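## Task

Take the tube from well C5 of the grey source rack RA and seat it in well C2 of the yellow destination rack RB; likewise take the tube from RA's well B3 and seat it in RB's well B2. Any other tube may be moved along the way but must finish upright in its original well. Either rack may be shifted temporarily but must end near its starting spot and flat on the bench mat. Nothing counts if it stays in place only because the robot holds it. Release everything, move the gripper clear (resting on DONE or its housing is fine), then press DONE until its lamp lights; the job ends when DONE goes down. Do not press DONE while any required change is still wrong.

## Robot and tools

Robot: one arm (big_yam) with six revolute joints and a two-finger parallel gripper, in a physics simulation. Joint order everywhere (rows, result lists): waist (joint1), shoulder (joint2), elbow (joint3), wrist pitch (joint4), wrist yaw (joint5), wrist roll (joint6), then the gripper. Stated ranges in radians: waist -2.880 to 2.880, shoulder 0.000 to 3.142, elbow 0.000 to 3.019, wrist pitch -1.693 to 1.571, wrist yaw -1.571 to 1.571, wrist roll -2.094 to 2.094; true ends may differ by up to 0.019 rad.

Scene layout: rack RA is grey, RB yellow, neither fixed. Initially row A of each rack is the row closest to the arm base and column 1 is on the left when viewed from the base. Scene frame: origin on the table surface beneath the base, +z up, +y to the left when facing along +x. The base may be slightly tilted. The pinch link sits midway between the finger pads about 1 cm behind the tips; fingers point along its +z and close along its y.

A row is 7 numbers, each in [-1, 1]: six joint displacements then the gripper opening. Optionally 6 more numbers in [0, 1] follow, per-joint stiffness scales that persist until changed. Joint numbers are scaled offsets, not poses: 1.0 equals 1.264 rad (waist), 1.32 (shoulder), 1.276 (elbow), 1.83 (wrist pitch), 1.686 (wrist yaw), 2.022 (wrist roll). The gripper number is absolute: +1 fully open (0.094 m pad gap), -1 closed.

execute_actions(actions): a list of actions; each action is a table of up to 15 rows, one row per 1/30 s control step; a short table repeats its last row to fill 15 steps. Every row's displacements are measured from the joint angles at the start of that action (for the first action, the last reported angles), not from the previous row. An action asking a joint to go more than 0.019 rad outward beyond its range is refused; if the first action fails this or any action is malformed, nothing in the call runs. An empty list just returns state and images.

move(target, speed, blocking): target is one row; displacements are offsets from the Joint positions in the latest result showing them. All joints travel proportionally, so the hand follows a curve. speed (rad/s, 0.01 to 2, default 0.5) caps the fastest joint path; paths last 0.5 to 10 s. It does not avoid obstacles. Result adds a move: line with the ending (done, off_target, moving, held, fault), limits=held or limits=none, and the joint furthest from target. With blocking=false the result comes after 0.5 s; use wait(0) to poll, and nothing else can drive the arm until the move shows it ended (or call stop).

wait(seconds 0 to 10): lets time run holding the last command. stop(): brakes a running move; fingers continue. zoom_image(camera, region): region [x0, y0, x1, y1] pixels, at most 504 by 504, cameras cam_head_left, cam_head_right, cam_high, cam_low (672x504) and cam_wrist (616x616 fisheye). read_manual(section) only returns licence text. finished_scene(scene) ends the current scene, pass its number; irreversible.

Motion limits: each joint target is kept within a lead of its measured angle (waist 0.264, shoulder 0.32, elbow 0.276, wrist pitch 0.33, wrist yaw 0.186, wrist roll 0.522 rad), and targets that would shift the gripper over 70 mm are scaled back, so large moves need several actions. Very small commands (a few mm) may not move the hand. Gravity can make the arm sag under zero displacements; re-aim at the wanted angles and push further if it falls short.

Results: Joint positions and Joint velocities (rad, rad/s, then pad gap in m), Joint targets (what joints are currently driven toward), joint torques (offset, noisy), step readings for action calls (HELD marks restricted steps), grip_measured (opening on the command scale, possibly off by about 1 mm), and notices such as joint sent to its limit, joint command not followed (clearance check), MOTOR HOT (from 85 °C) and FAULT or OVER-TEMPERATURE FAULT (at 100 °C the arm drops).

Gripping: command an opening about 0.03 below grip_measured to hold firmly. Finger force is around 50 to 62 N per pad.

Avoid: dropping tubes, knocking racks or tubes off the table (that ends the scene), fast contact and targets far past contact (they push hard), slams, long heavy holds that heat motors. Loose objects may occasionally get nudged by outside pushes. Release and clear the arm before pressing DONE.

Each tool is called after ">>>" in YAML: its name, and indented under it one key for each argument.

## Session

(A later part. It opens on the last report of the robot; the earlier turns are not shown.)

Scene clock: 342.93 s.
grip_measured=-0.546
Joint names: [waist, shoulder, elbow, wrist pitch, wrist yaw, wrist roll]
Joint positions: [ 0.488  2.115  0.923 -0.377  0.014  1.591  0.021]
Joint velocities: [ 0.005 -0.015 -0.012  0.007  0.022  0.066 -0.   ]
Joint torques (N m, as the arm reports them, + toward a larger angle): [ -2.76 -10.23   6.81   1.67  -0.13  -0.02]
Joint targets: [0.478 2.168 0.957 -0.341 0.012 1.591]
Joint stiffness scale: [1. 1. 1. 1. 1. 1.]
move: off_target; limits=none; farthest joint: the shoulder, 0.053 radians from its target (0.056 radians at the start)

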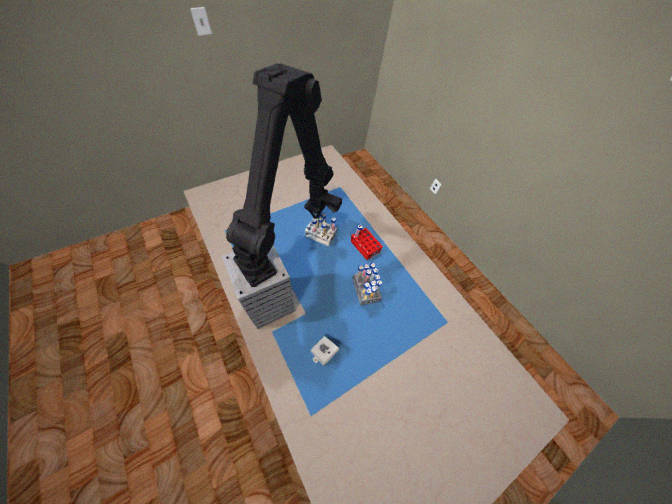

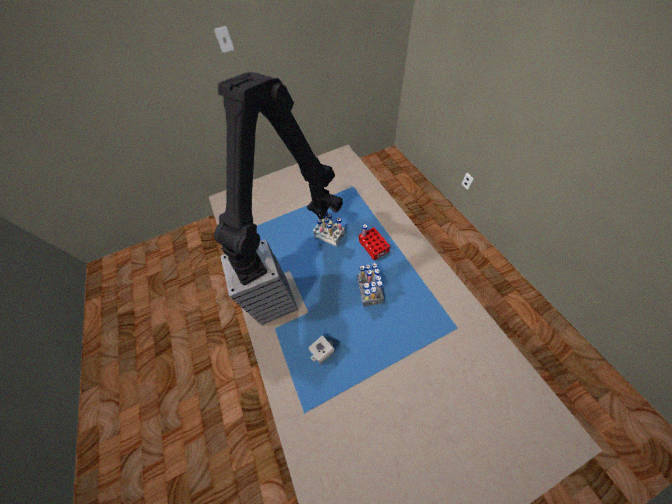

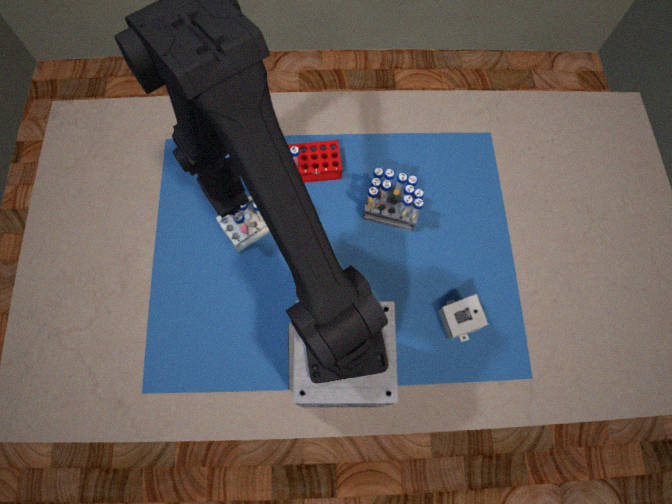

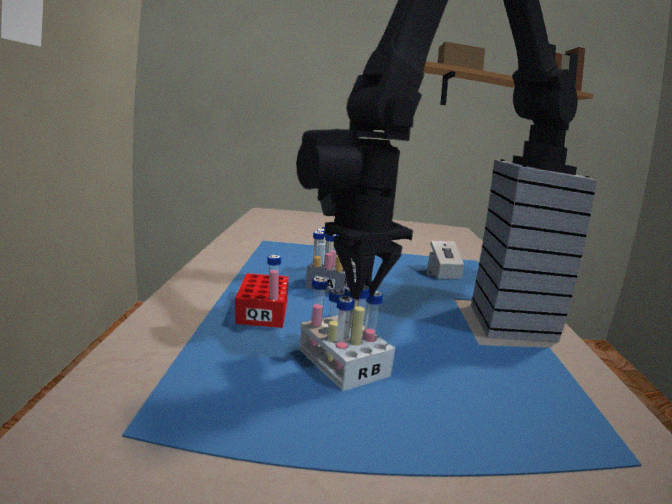

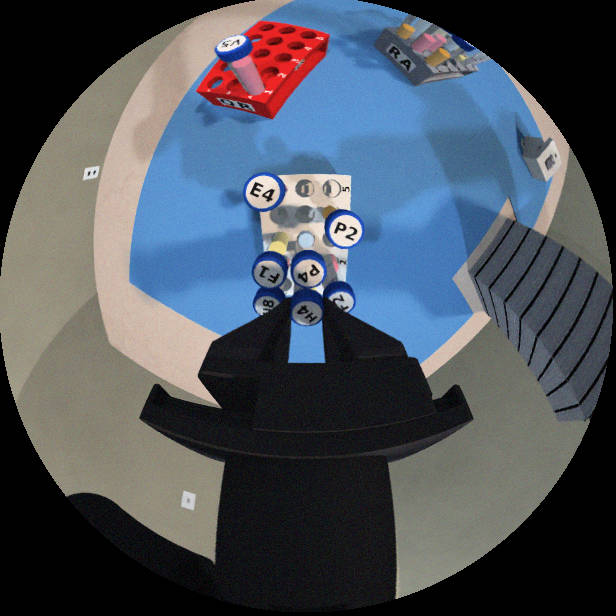

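>>> execute_actions:
  actions:
    - [[0,-0.005,0.005,0,0,0,-0.58]]
    - [[0,0,0.005,0,0,0,-0.54],[0,0,0.005,0,0,0,-0.535],[0,0,0.005,0,0,0,-0.53],[0,0,0.005,0,0,0,-0.52],[0,0,0.005,0,0,0,-0.5]]
    - [[0,-0.04,0.005,-0.03,0,0,-0.45]]
    - [[0,0,0.005,0,0,0,-1]]

>>> zoom_image:
  camera: "cam_low"
  region: [280,240,420,400]

Scene clock: 354.67 s.
grip_measured=-0.978
Joint names: [waist, shoulder, elbow, wrist pitch, wrist yaw, wrist roll]
Joint positions: [ 0.488  2.068  0.923 -0.419  0.016  1.591  0.001]
Joint velocities: [ 0.005  0.005  0.002 -0.012 -0.022 -0.095 -0.002]
Joint torques (N m, as the arm reports them, + toward a larger angle): [ -2.3  -14.52   4.86   0.4   -0.03  -0.04]
Joint targets: [0.488 2.068 0.929 -0.419 0.016 1.591]
Joint stiffness scale: [1. 1. 1. 1. 1. 1.]
Step readings (joint positions; steps 1 to 15: 1st action; 16 to 30: 2nd action; 31 to 45: 3rd action; 46 to 60: 4th action):
0: [0.488 2.115 0.923 -0.377 0.014 1.591]
1: [0.488 2.114 0.923 -0.378 0.015 1.591]
2: [0.488 2.114 0.923 -0.378 0.015 1.591]
4: [0.488 2.114 0.923 -0.378 0.016 1.591]
8: [0.488 2.114 0.923 -0.378 0.016 1.591]
15: [0.488 2.114 0.923 -0.378 0.016 1.591]
16: [0.488 2.114 0.923 -0.378 0.016 1.591]
17: [0.488 2.114 0.923 -0.378 0.016 1.591]
19: [0.488 2.114 0.923 -0.378 0.016 1.591]
23: [0.488 2.114 0.923 -0.378 0.016 1.591]
30: [0.488 2.114 0.923 -0.378 0.016 1.591]
31: [0.488 2.110 0.923 -0.386 0.016 1.591]
32: [0.488 2.105 0.923 -0.399 0.016 1.591]
34: [0.488 2.091 0.923 -0.414 0.016 1.591]
38: [0.488 2.070 0.923 -0.417 0.016 1.591]
45: [0.488 2.068 0.923 -0.419 0.016 1.591]
46: [0.488 2.068 0.923 -0.419 0.016 1.591]
47: [0.488 2.068 0.923 -0.419 0.016 1.591]
49: [0.488 2.068 0.923 -0.419 0.016 1.591]
53: [0.488 2.068 0.923 -0.419 0.016 1.591]
60: Joint positions above

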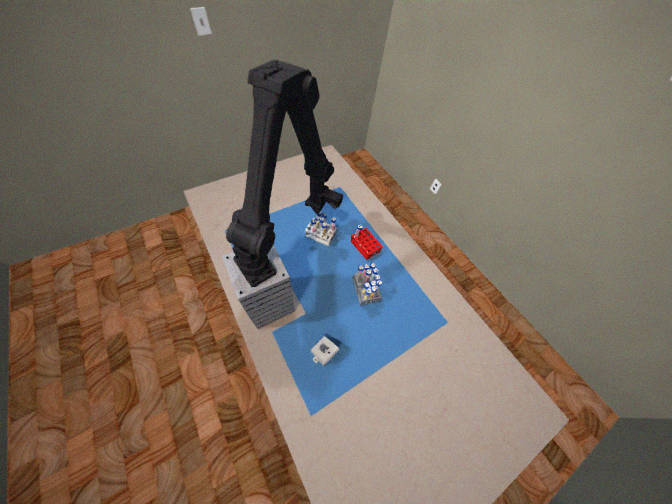

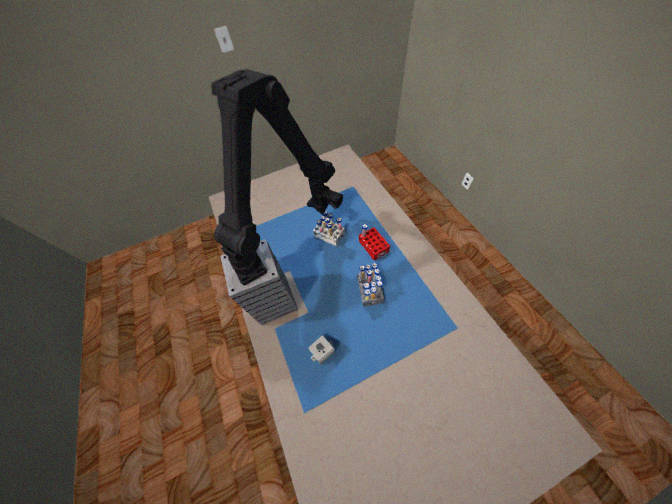

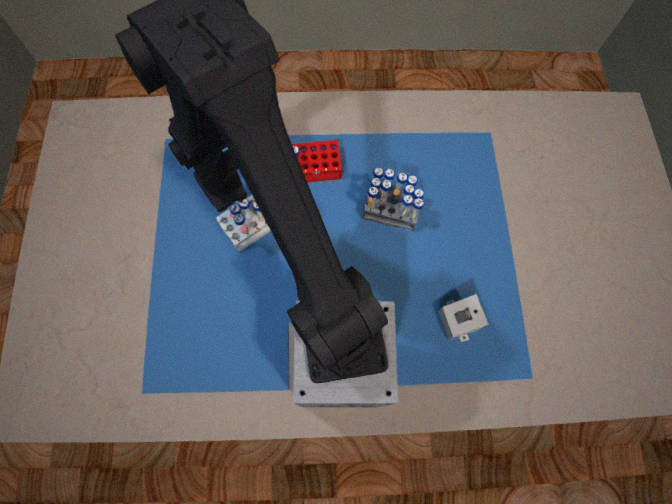

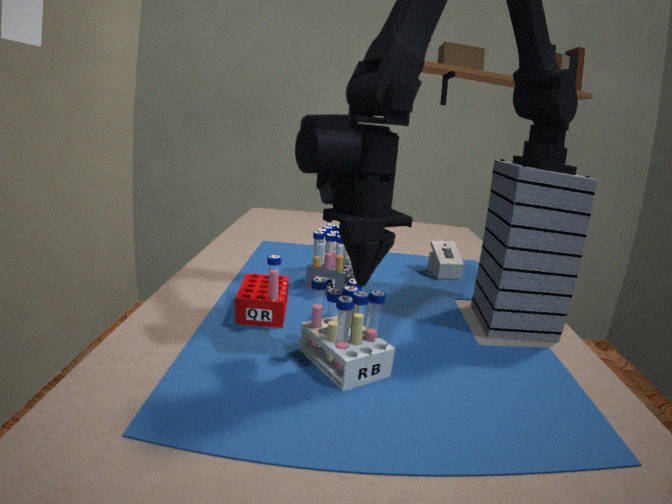

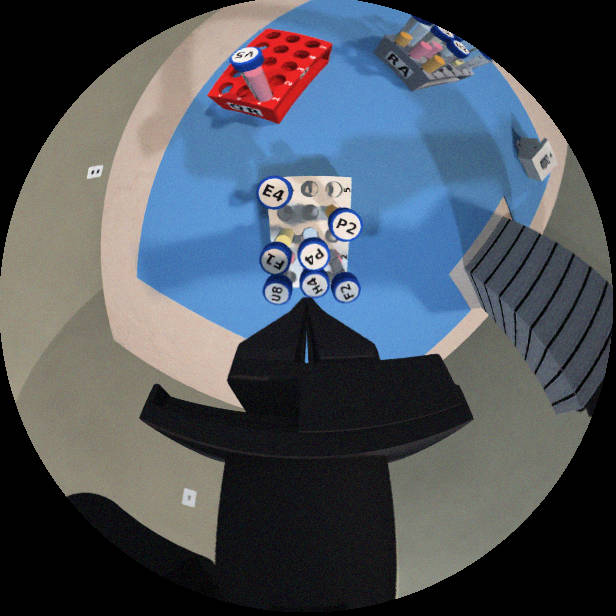

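Region (280, 240, 420, 400) of cam_low's 672x504 image, scaled by 3.150, with more detail than that image has; it fills the left 441 columns of this view, and the rest is white.

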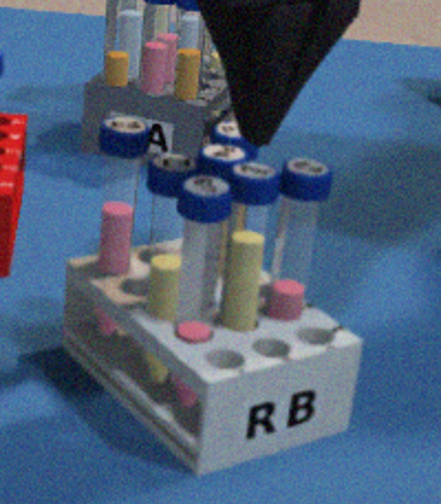

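>>> move:
  target: [-0.333,0.05,0.226,-0.115,-0.012,-0.79,-0.38]
  speed: 1.2

Scene clock: 360.93 s.
grip_measured=-0.381
Joint names: [waist, shoulder, elbow, wrist pitch, wrist yaw, wrist roll]
Joint positions: [ 0.07   2.112  1.181 -0.615 -0.002  0.006  0.029]
Joint velocities: [-0.005  0.015 -0.002 -0.007  0.051  0.007  0.001]
Joint torques (N m, as the arm reports them, + toward a larger angle): [ -2.17 -15.15   8.91   0.01  -0.23  -0.13]
Joint targets: [0.067 2.134 1.212 -0.629 -0.004 -0.006]
Joint stiffness scale: [1. 1. 1. 1. 1. 1.]
move: off_target; limits=none; farthest joint: the elbow, 0.031 radians from its target (0.288 radians at the start)

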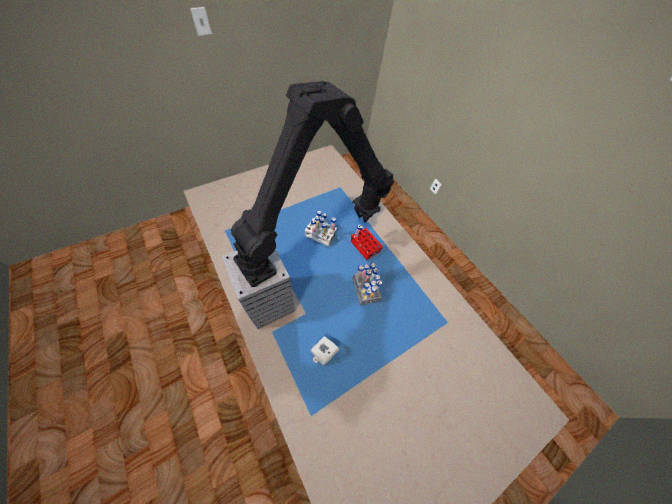

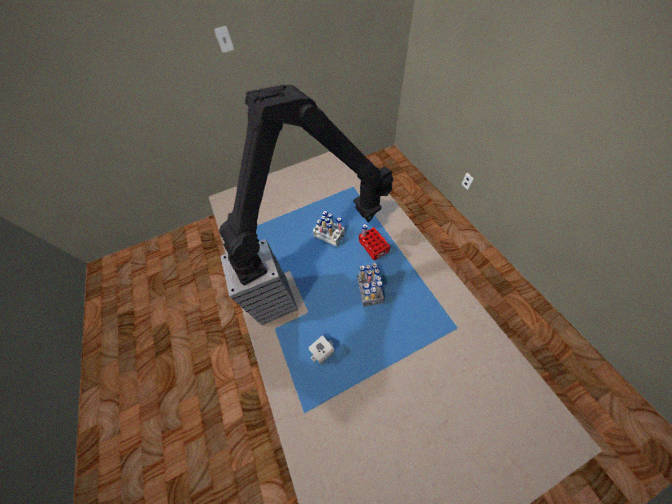

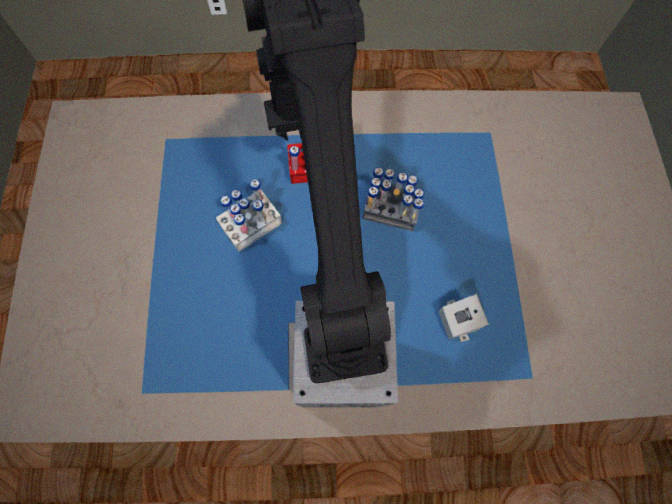

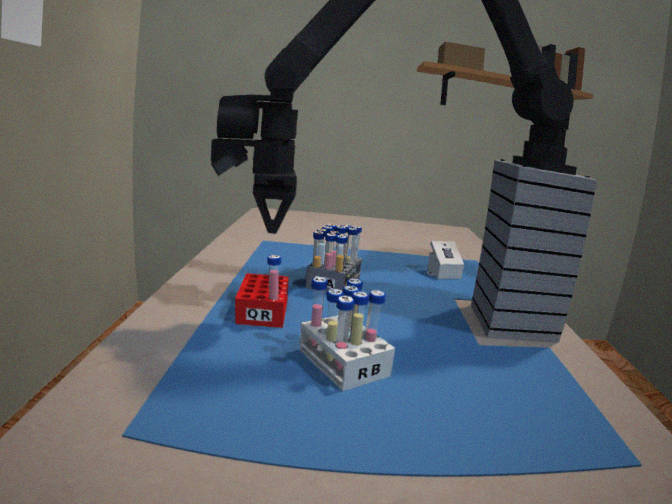

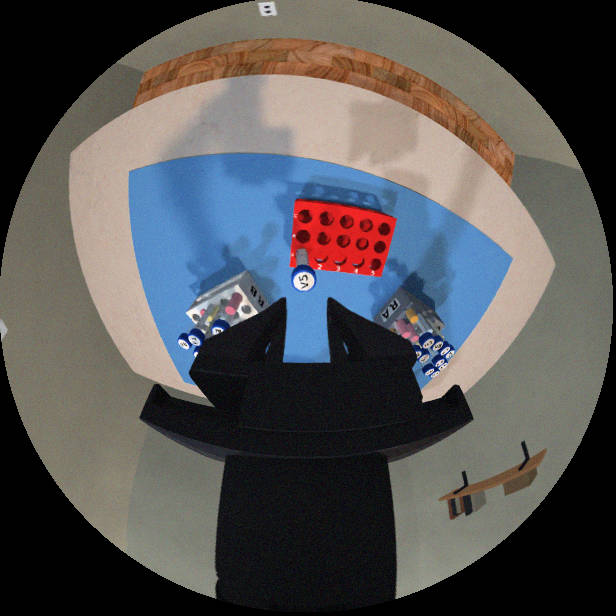

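>>> move:
  target: [0.016,0.108,0.027,0.067,0,0,-0.3]
  speed: 0.15

>>> move:
  target: [0,0.012,0.02,0.008,0,0,-0.58]

Scene clock: 365.97 s.
grip_measured=-0.302
Joint names: [waist, shoulder, elbow, wrist pitch, wrist yaw, wrist roll]
Joint positions: [ 0.076  2.238  1.185 -0.509 -0.002  0.006  0.033]
Joint velocities: [-0.015  0.024  0.012 -0.002 -0.095 -0.022 -0.   ]
Joint torques (N m, as the arm reports them, + toward a larger angle): [ -0.87 -15.81   7.56   1.    -0.16   0.  ]
Joint targets: [0.090 2.254 1.215 -0.492 -0.002 0.007]
Joint stiffness scale: [1. 1. 1. 1. 1. 1.]
move: off_target; limits=none; farthest joint: the elbow, 0.031 radians from its target (0.035 radians at the start)

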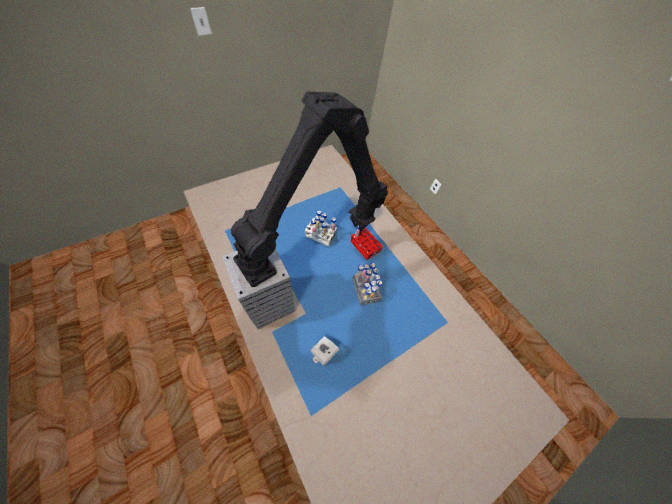

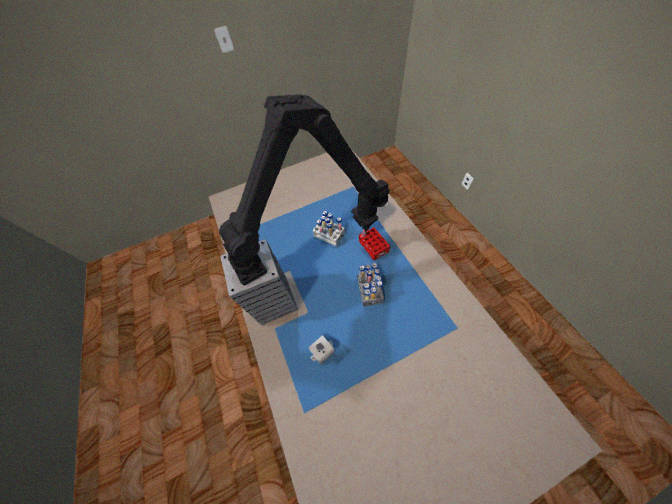

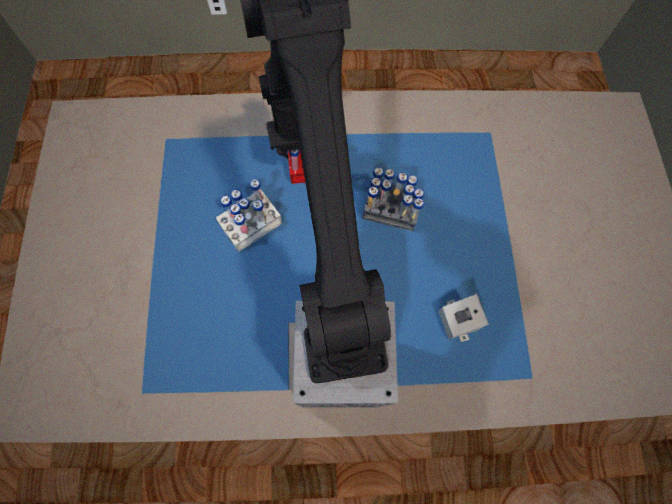

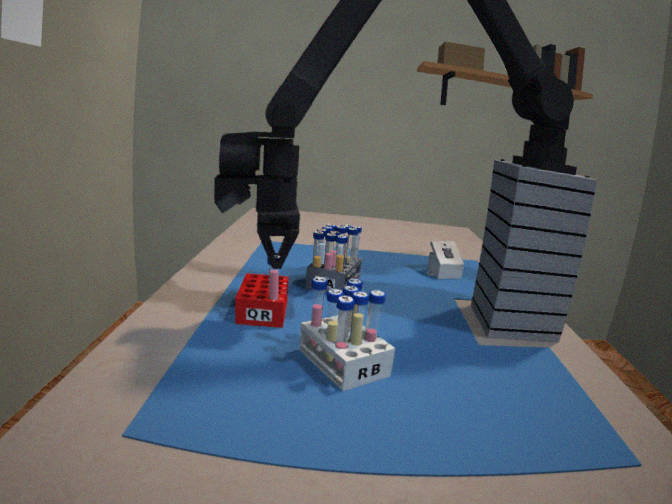

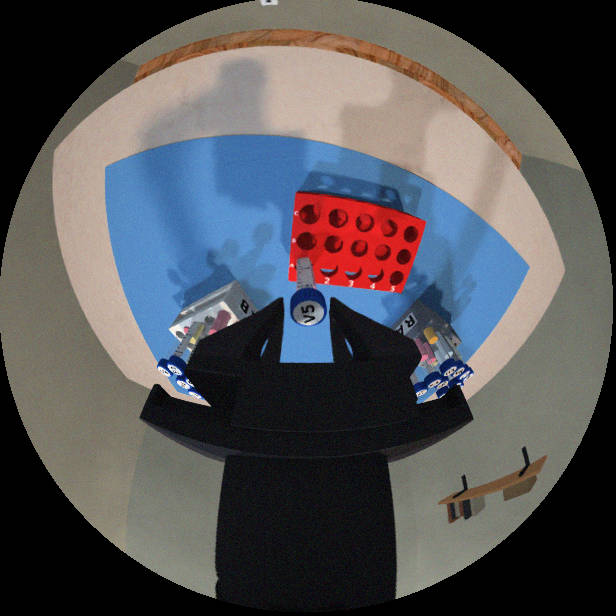

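Scene clock: 366.67 s.
grip_measured=-0.547
Joint names: [waist, shoulder, elbow, wrist pitch, wrist yaw, wrist roll]
Joint positions: [ 0.076  2.238  1.185 -0.509 -0.002  0.006  0.021]
Joint velocities: [ 0.015 -0.015 -0.007 -0.012 -0.037 -0.051 -0.001]
Joint torques (N m, as the arm reports them, + toward a larger angle): [ -2.72 -15.97   7.36   1.1   -0.16  -0.04]
Joint targets: [0.076 2.254 1.210 -0.495 -0.002 0.006]
Joint stiffness scale: [1. 1. 1. 1. 1. 1.]
move: off_target; limits=none; farthest joint: the elbow, 0.026 radians from its target (0.026 radians at the start)

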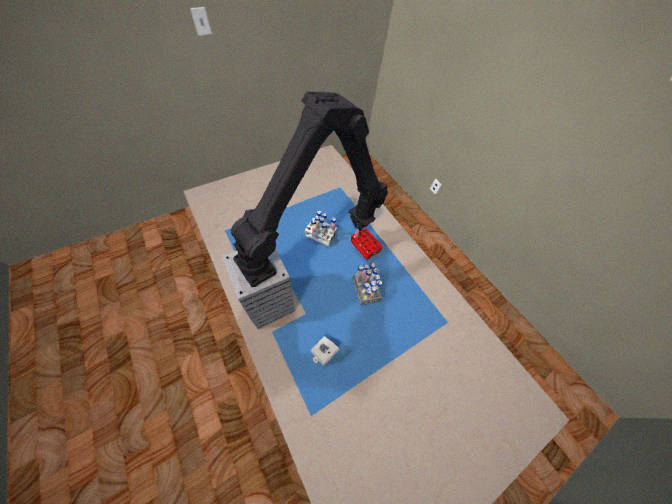

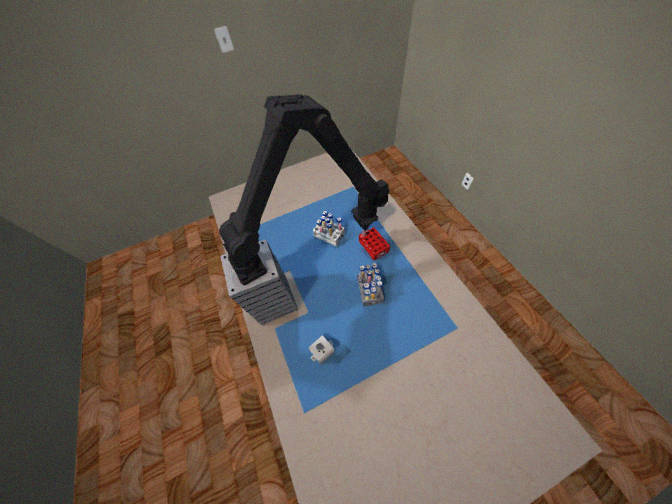

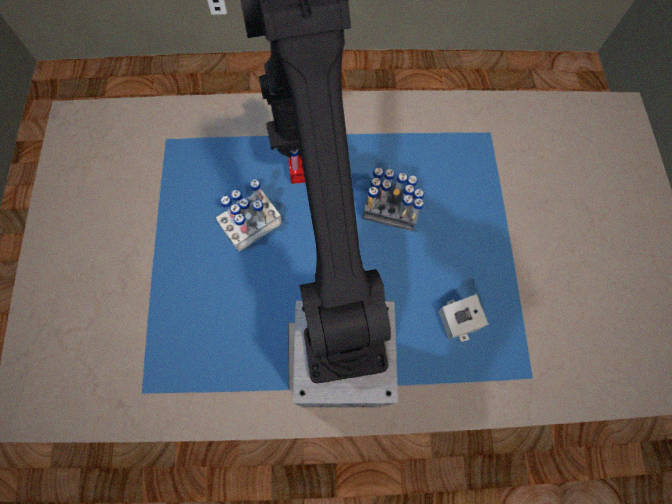

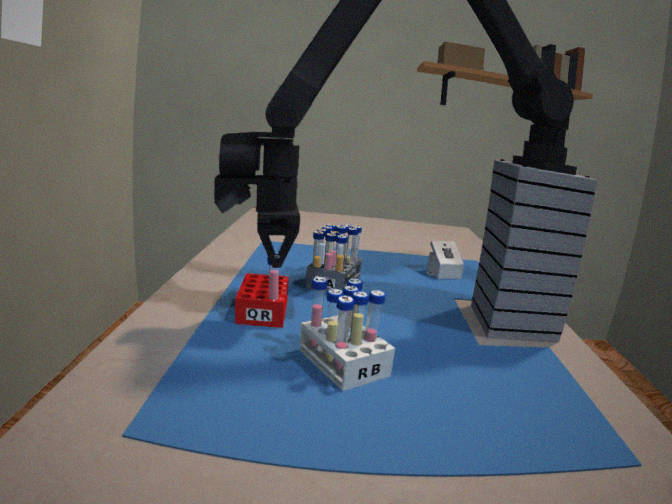

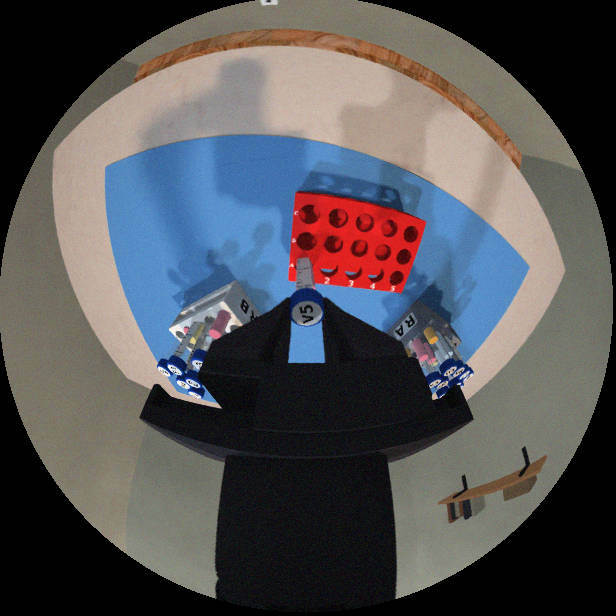

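>>> move:
  target: [0,-0.1,-0.026,-0.057,0,0,-0.58]
  speed: 0.15

Scene clock: 372.10 s.
grip_measured=-0.547
Joint names: [waist, shoulder, elbow, wrist pitch, wrist yaw, wrist roll]
Joint positions: [ 0.076  2.121  1.156 -0.598 -0.002  0.006  0.021]
Joint velocities: [ 0.005 -0.005 -0.007 -0.012 -0.007  0.007  0.   ]
Joint torques (N m, as the arm reports them, + toward a larger angle): [ -2.54 -17.95   5.56   0.09  -0.1   -0.02]
Joint targets: [0.076 2.107 1.152 -0.613 -0.002 0.006]
Joint stiffness scale: [1. 1. 1. 1. 1. 1.]
move: done; limits=none; farthest joint: the shoulder, 0.015 radians from its target (0.132 radians at the start)

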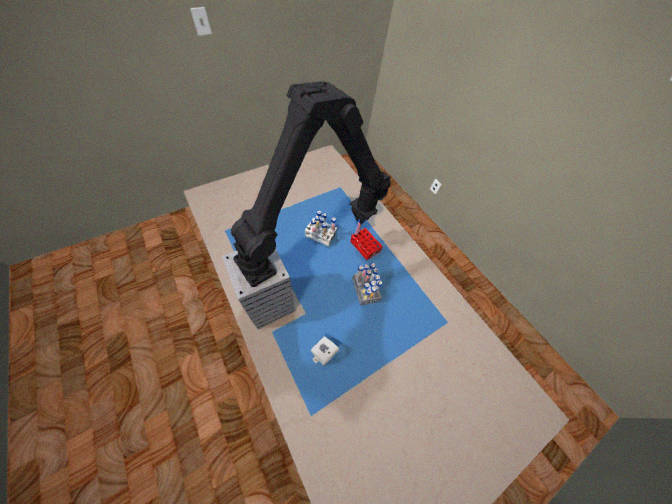

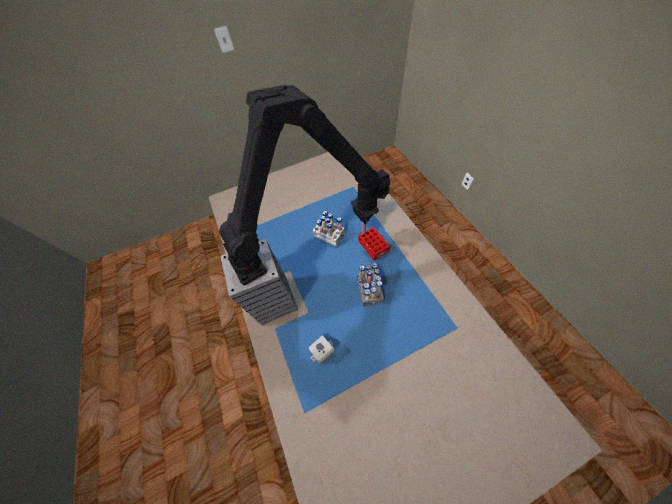

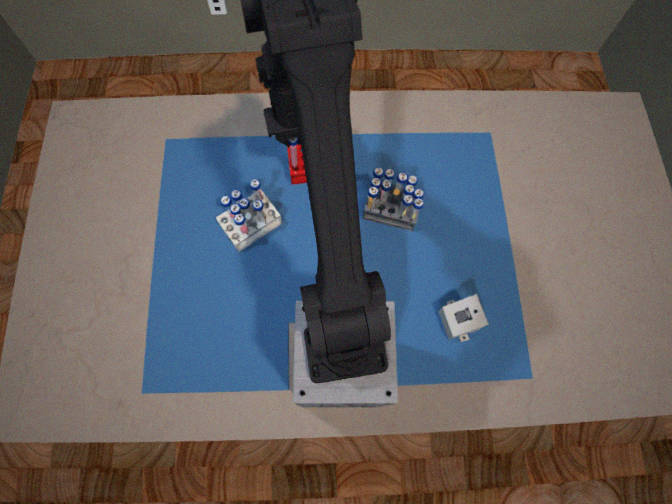

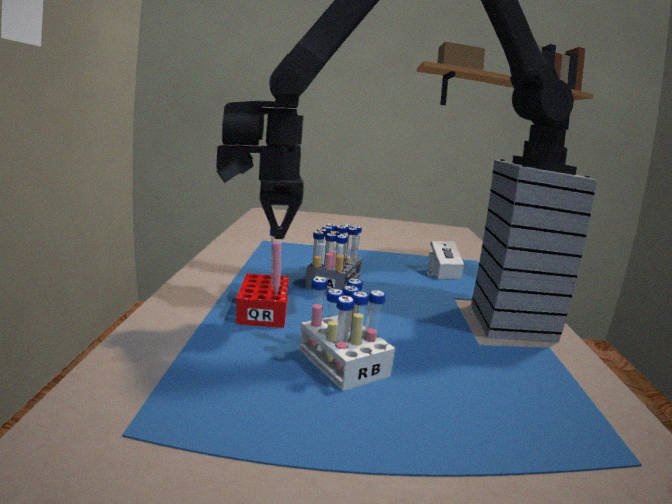

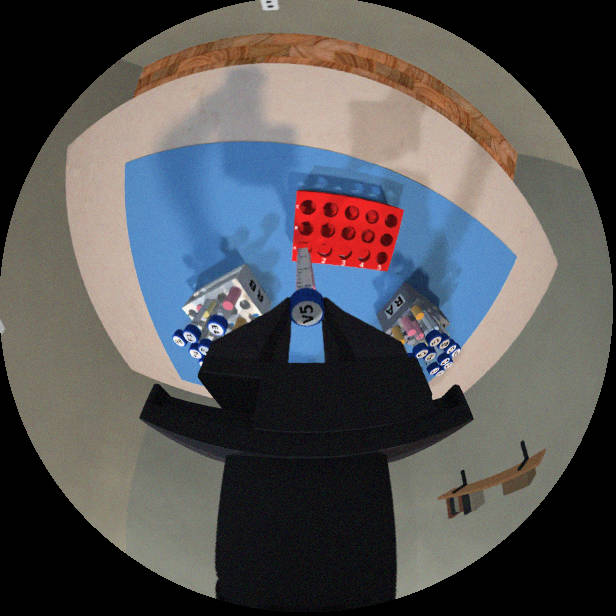

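>>> move:
  target: [0,-0.265,-0.265,-0.008,0,0,-0.58]

>>> move:
  target: [-0.432,0,0.005,0,0,0.4,-0.58]
  speed: 0.7

>>> move:
  target: [0,0.135,0.005,0.1,0,0.005,-0.58]
  speed: 0.15

>>> zoom_image:
  camera: "cam_wrist"
  region: [230,160,390,330]

Scene clock: 379.83 s.
grip_measured=-0.547
Joint names: [waist, shoulder, elbow, wrist pitch, wrist yaw, wrist roll]
Joint positions: [ 0.076  1.777  0.816 -0.602 -0.002  0.006  0.021]
Joint velocities: [-0.015 -0.005  0.002 -0.007  0.022 -0.051 -0.001]
Joint torques (N m, as the arm reports them, + toward a larger angle): [ -2.61 -12.58   6.01   0.18  -0.11   0.02]
Joint targets: [0.076 1.771 0.818 -0.613 -0.002 0.006]
Joint stiffness scale: [1. 1. 1. 1. 1. 1.]
move: done; limits=none; farthest joint: the wrist pitch, 0.011 radians from its target (0.015 radians at the start)

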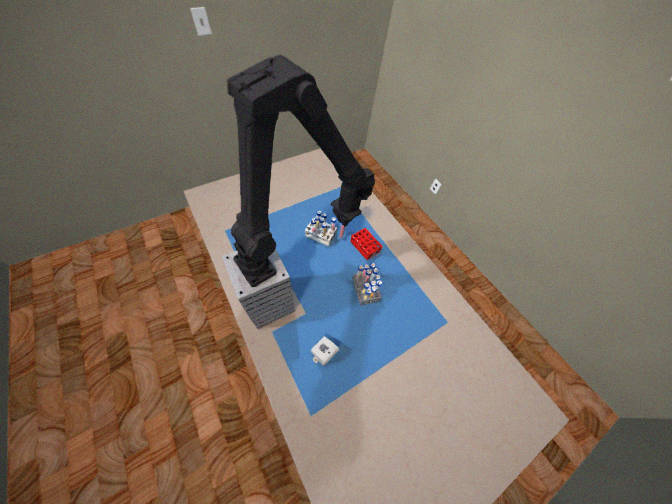

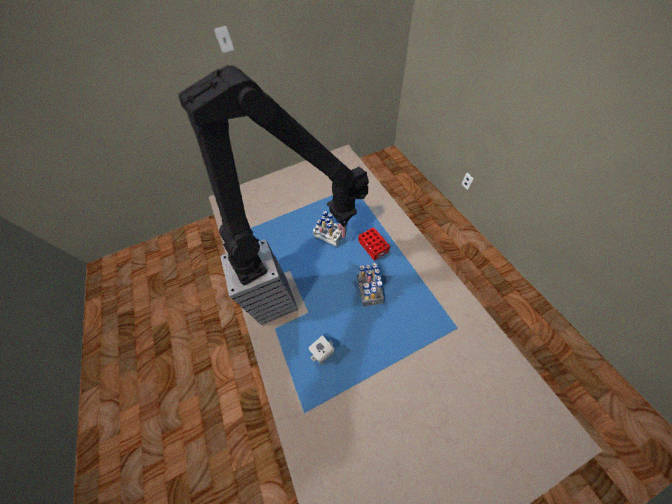

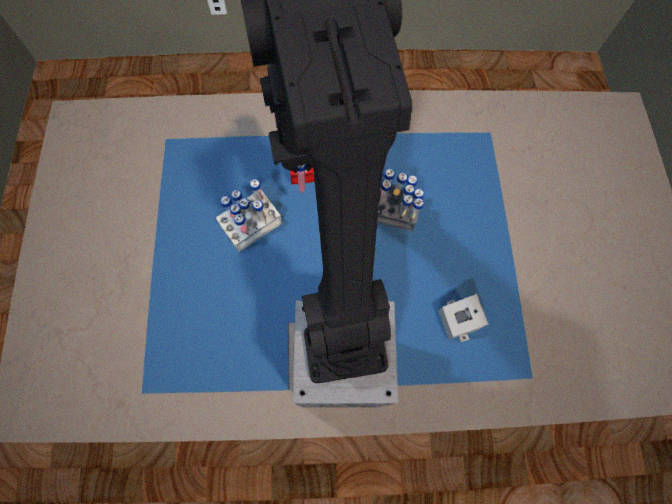

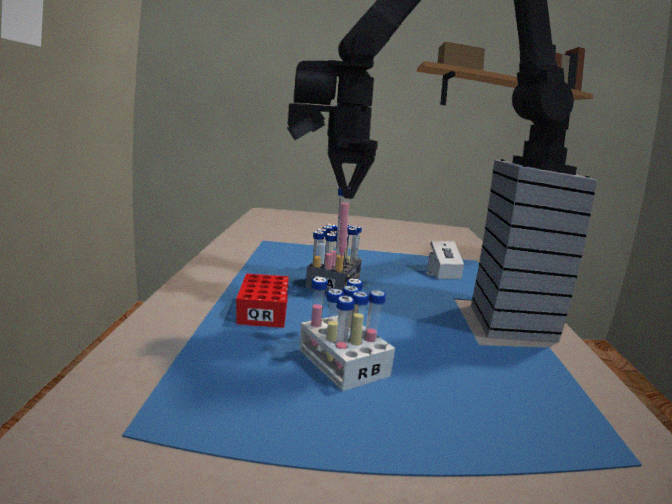

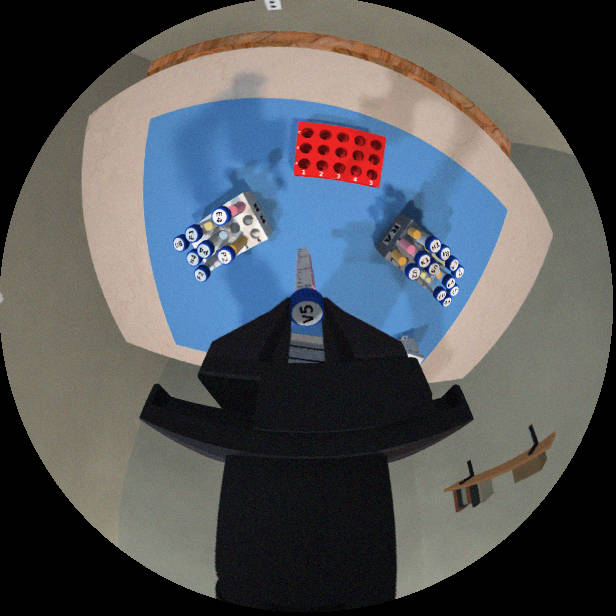

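Scene clock: 381.83 s.
grip_measured=-0.547
Joint names: [waist, shoulder, elbow, wrist pitch, wrist yaw, wrist roll]
Joint positions: [-0.469  1.777  0.816 -0.602 -0.002  0.803  0.021]
Joint velocities: [-0.005  0.005 -0.012  0.007 -0.066 -0.007  0.001]
Joint torques (N m, as the arm reports them, + toward a larger angle): [ -2.54 -11.92   6.61   0.41  -0.03   0.12]
Joint targets: [-0.470 1.777 0.823 -0.602 -0.002 0.815]
Joint stiffness scale: [1. 1. 1. 1. 1. 1.]
move: done; limits=none; farthest joint: the wrist roll, 0.012 radians from its target (0.809 radians at the start)

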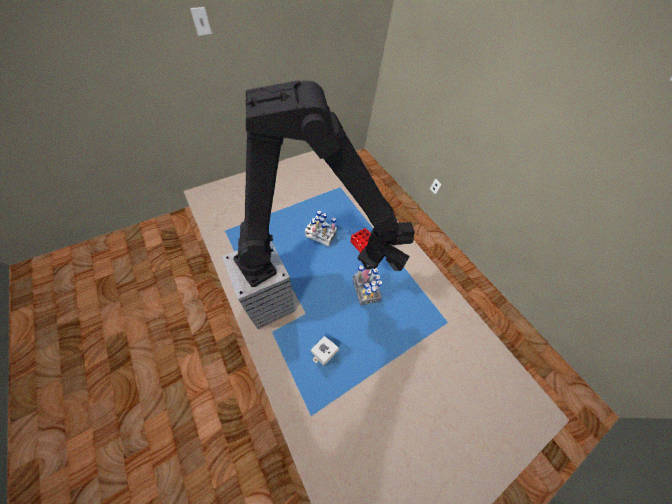

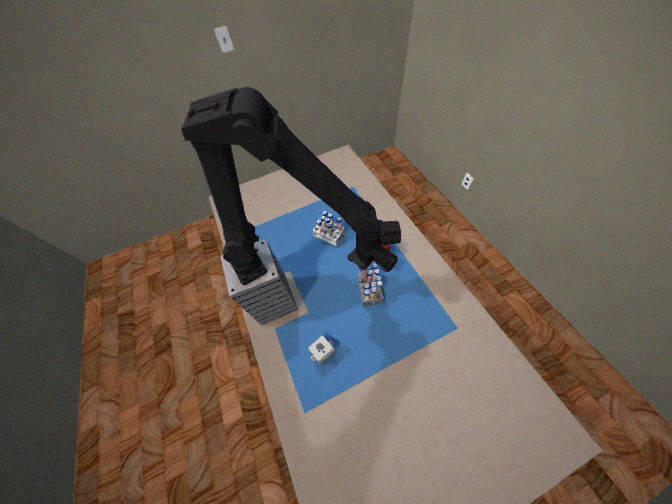

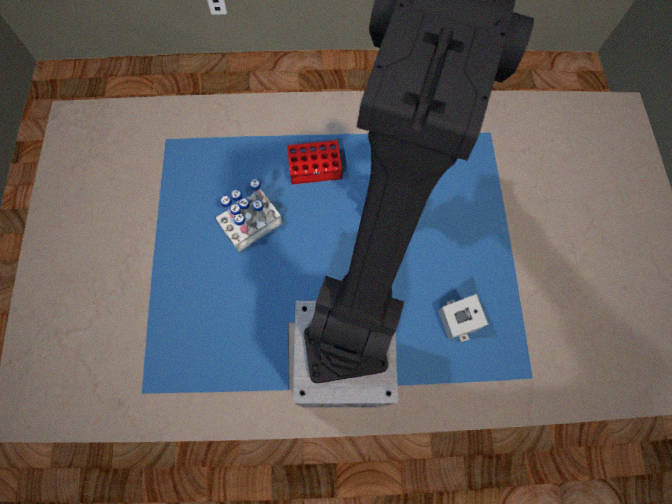

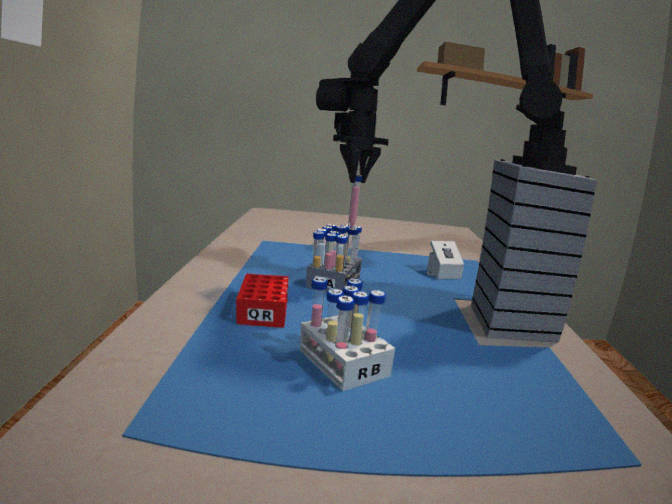

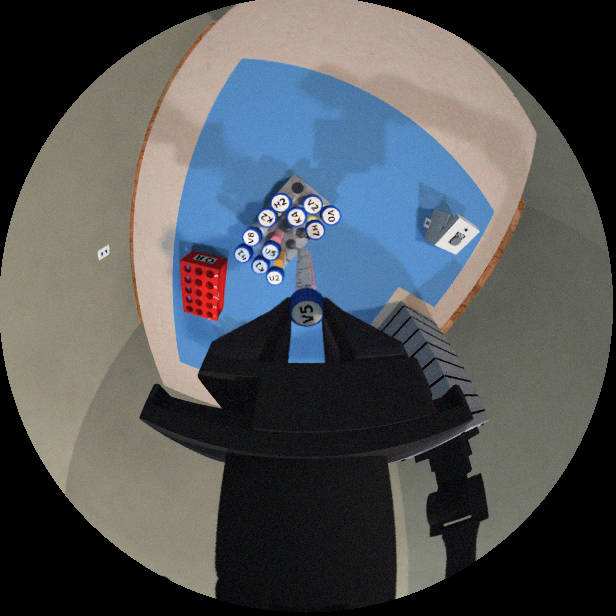

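Scene clock: 383.43 s.
grip_measured=-0.547
Joint names: [waist, shoulder, elbow, wrist pitch, wrist yaw, wrist roll]
Joint positions: [-0.469  1.941  0.816 -0.435 -0.002  0.803  0.021]
Joint velocities: [-0.005  0.005 -0.002 -0.002  0.022 -0.037 -0.001]
Joint torques (N m, as the arm reports them, + toward a larger angle): [ -1.86 -12.51   5.15   0.94  -0.1    0.08]
Joint targets: [-0.469 1.955 0.823 -0.419 -0.002 0.813]
Joint stiffness scale: [1. 1. 1. 1. 1. 1.]
move: done; limits=none; farthest joint: the wrist pitch, 0.016 radians from its target (0.183 radians at the start)

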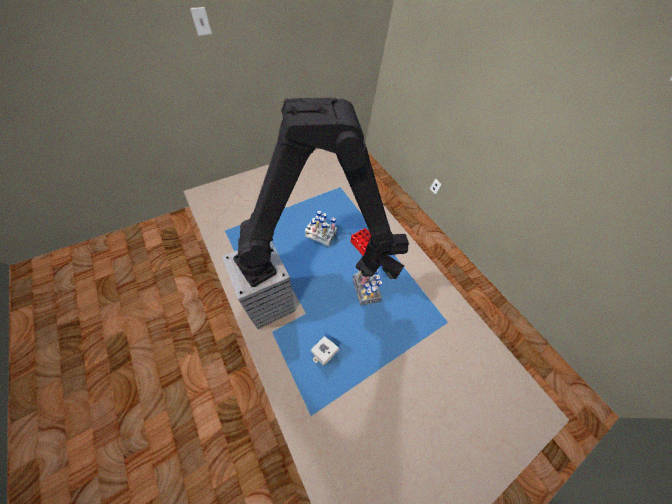

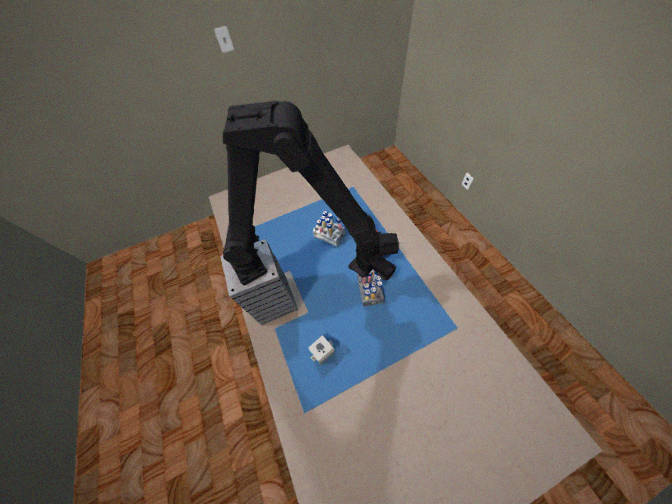

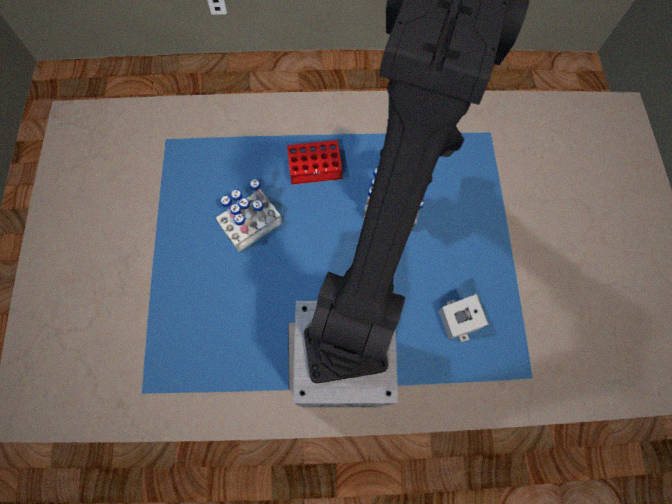

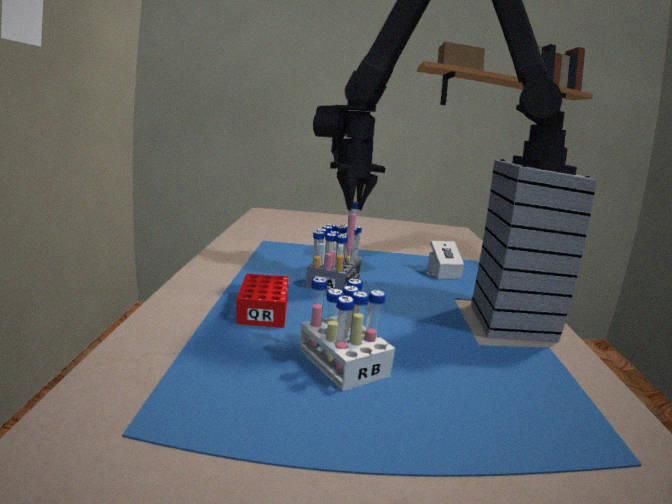

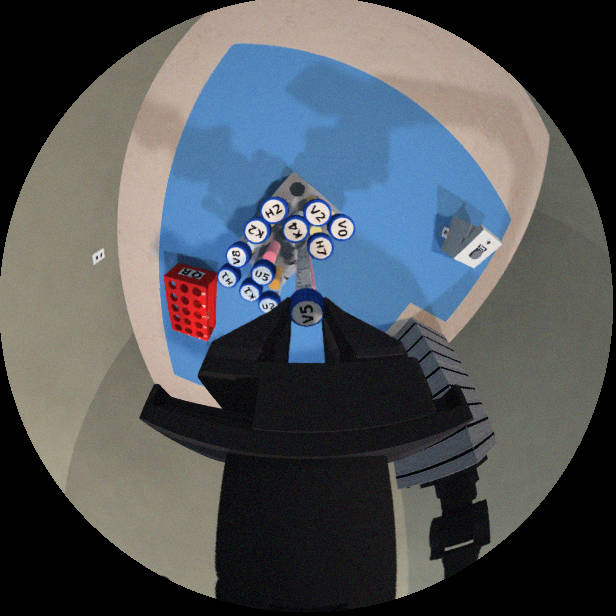

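Region (230, 160, 390, 330) of cam_wrist's 616x616 image, scaled by 2.965, with more detail than that image has; it fills the left 474 columns of this view, and the rest is white.

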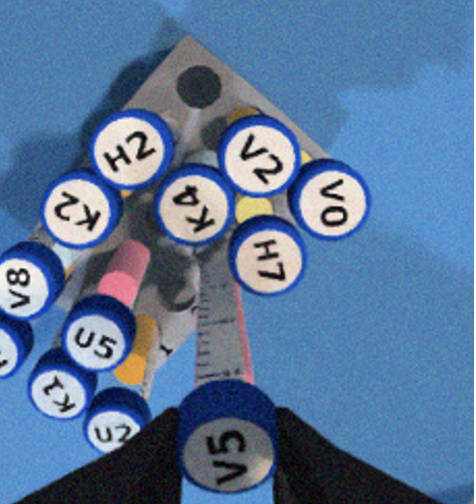

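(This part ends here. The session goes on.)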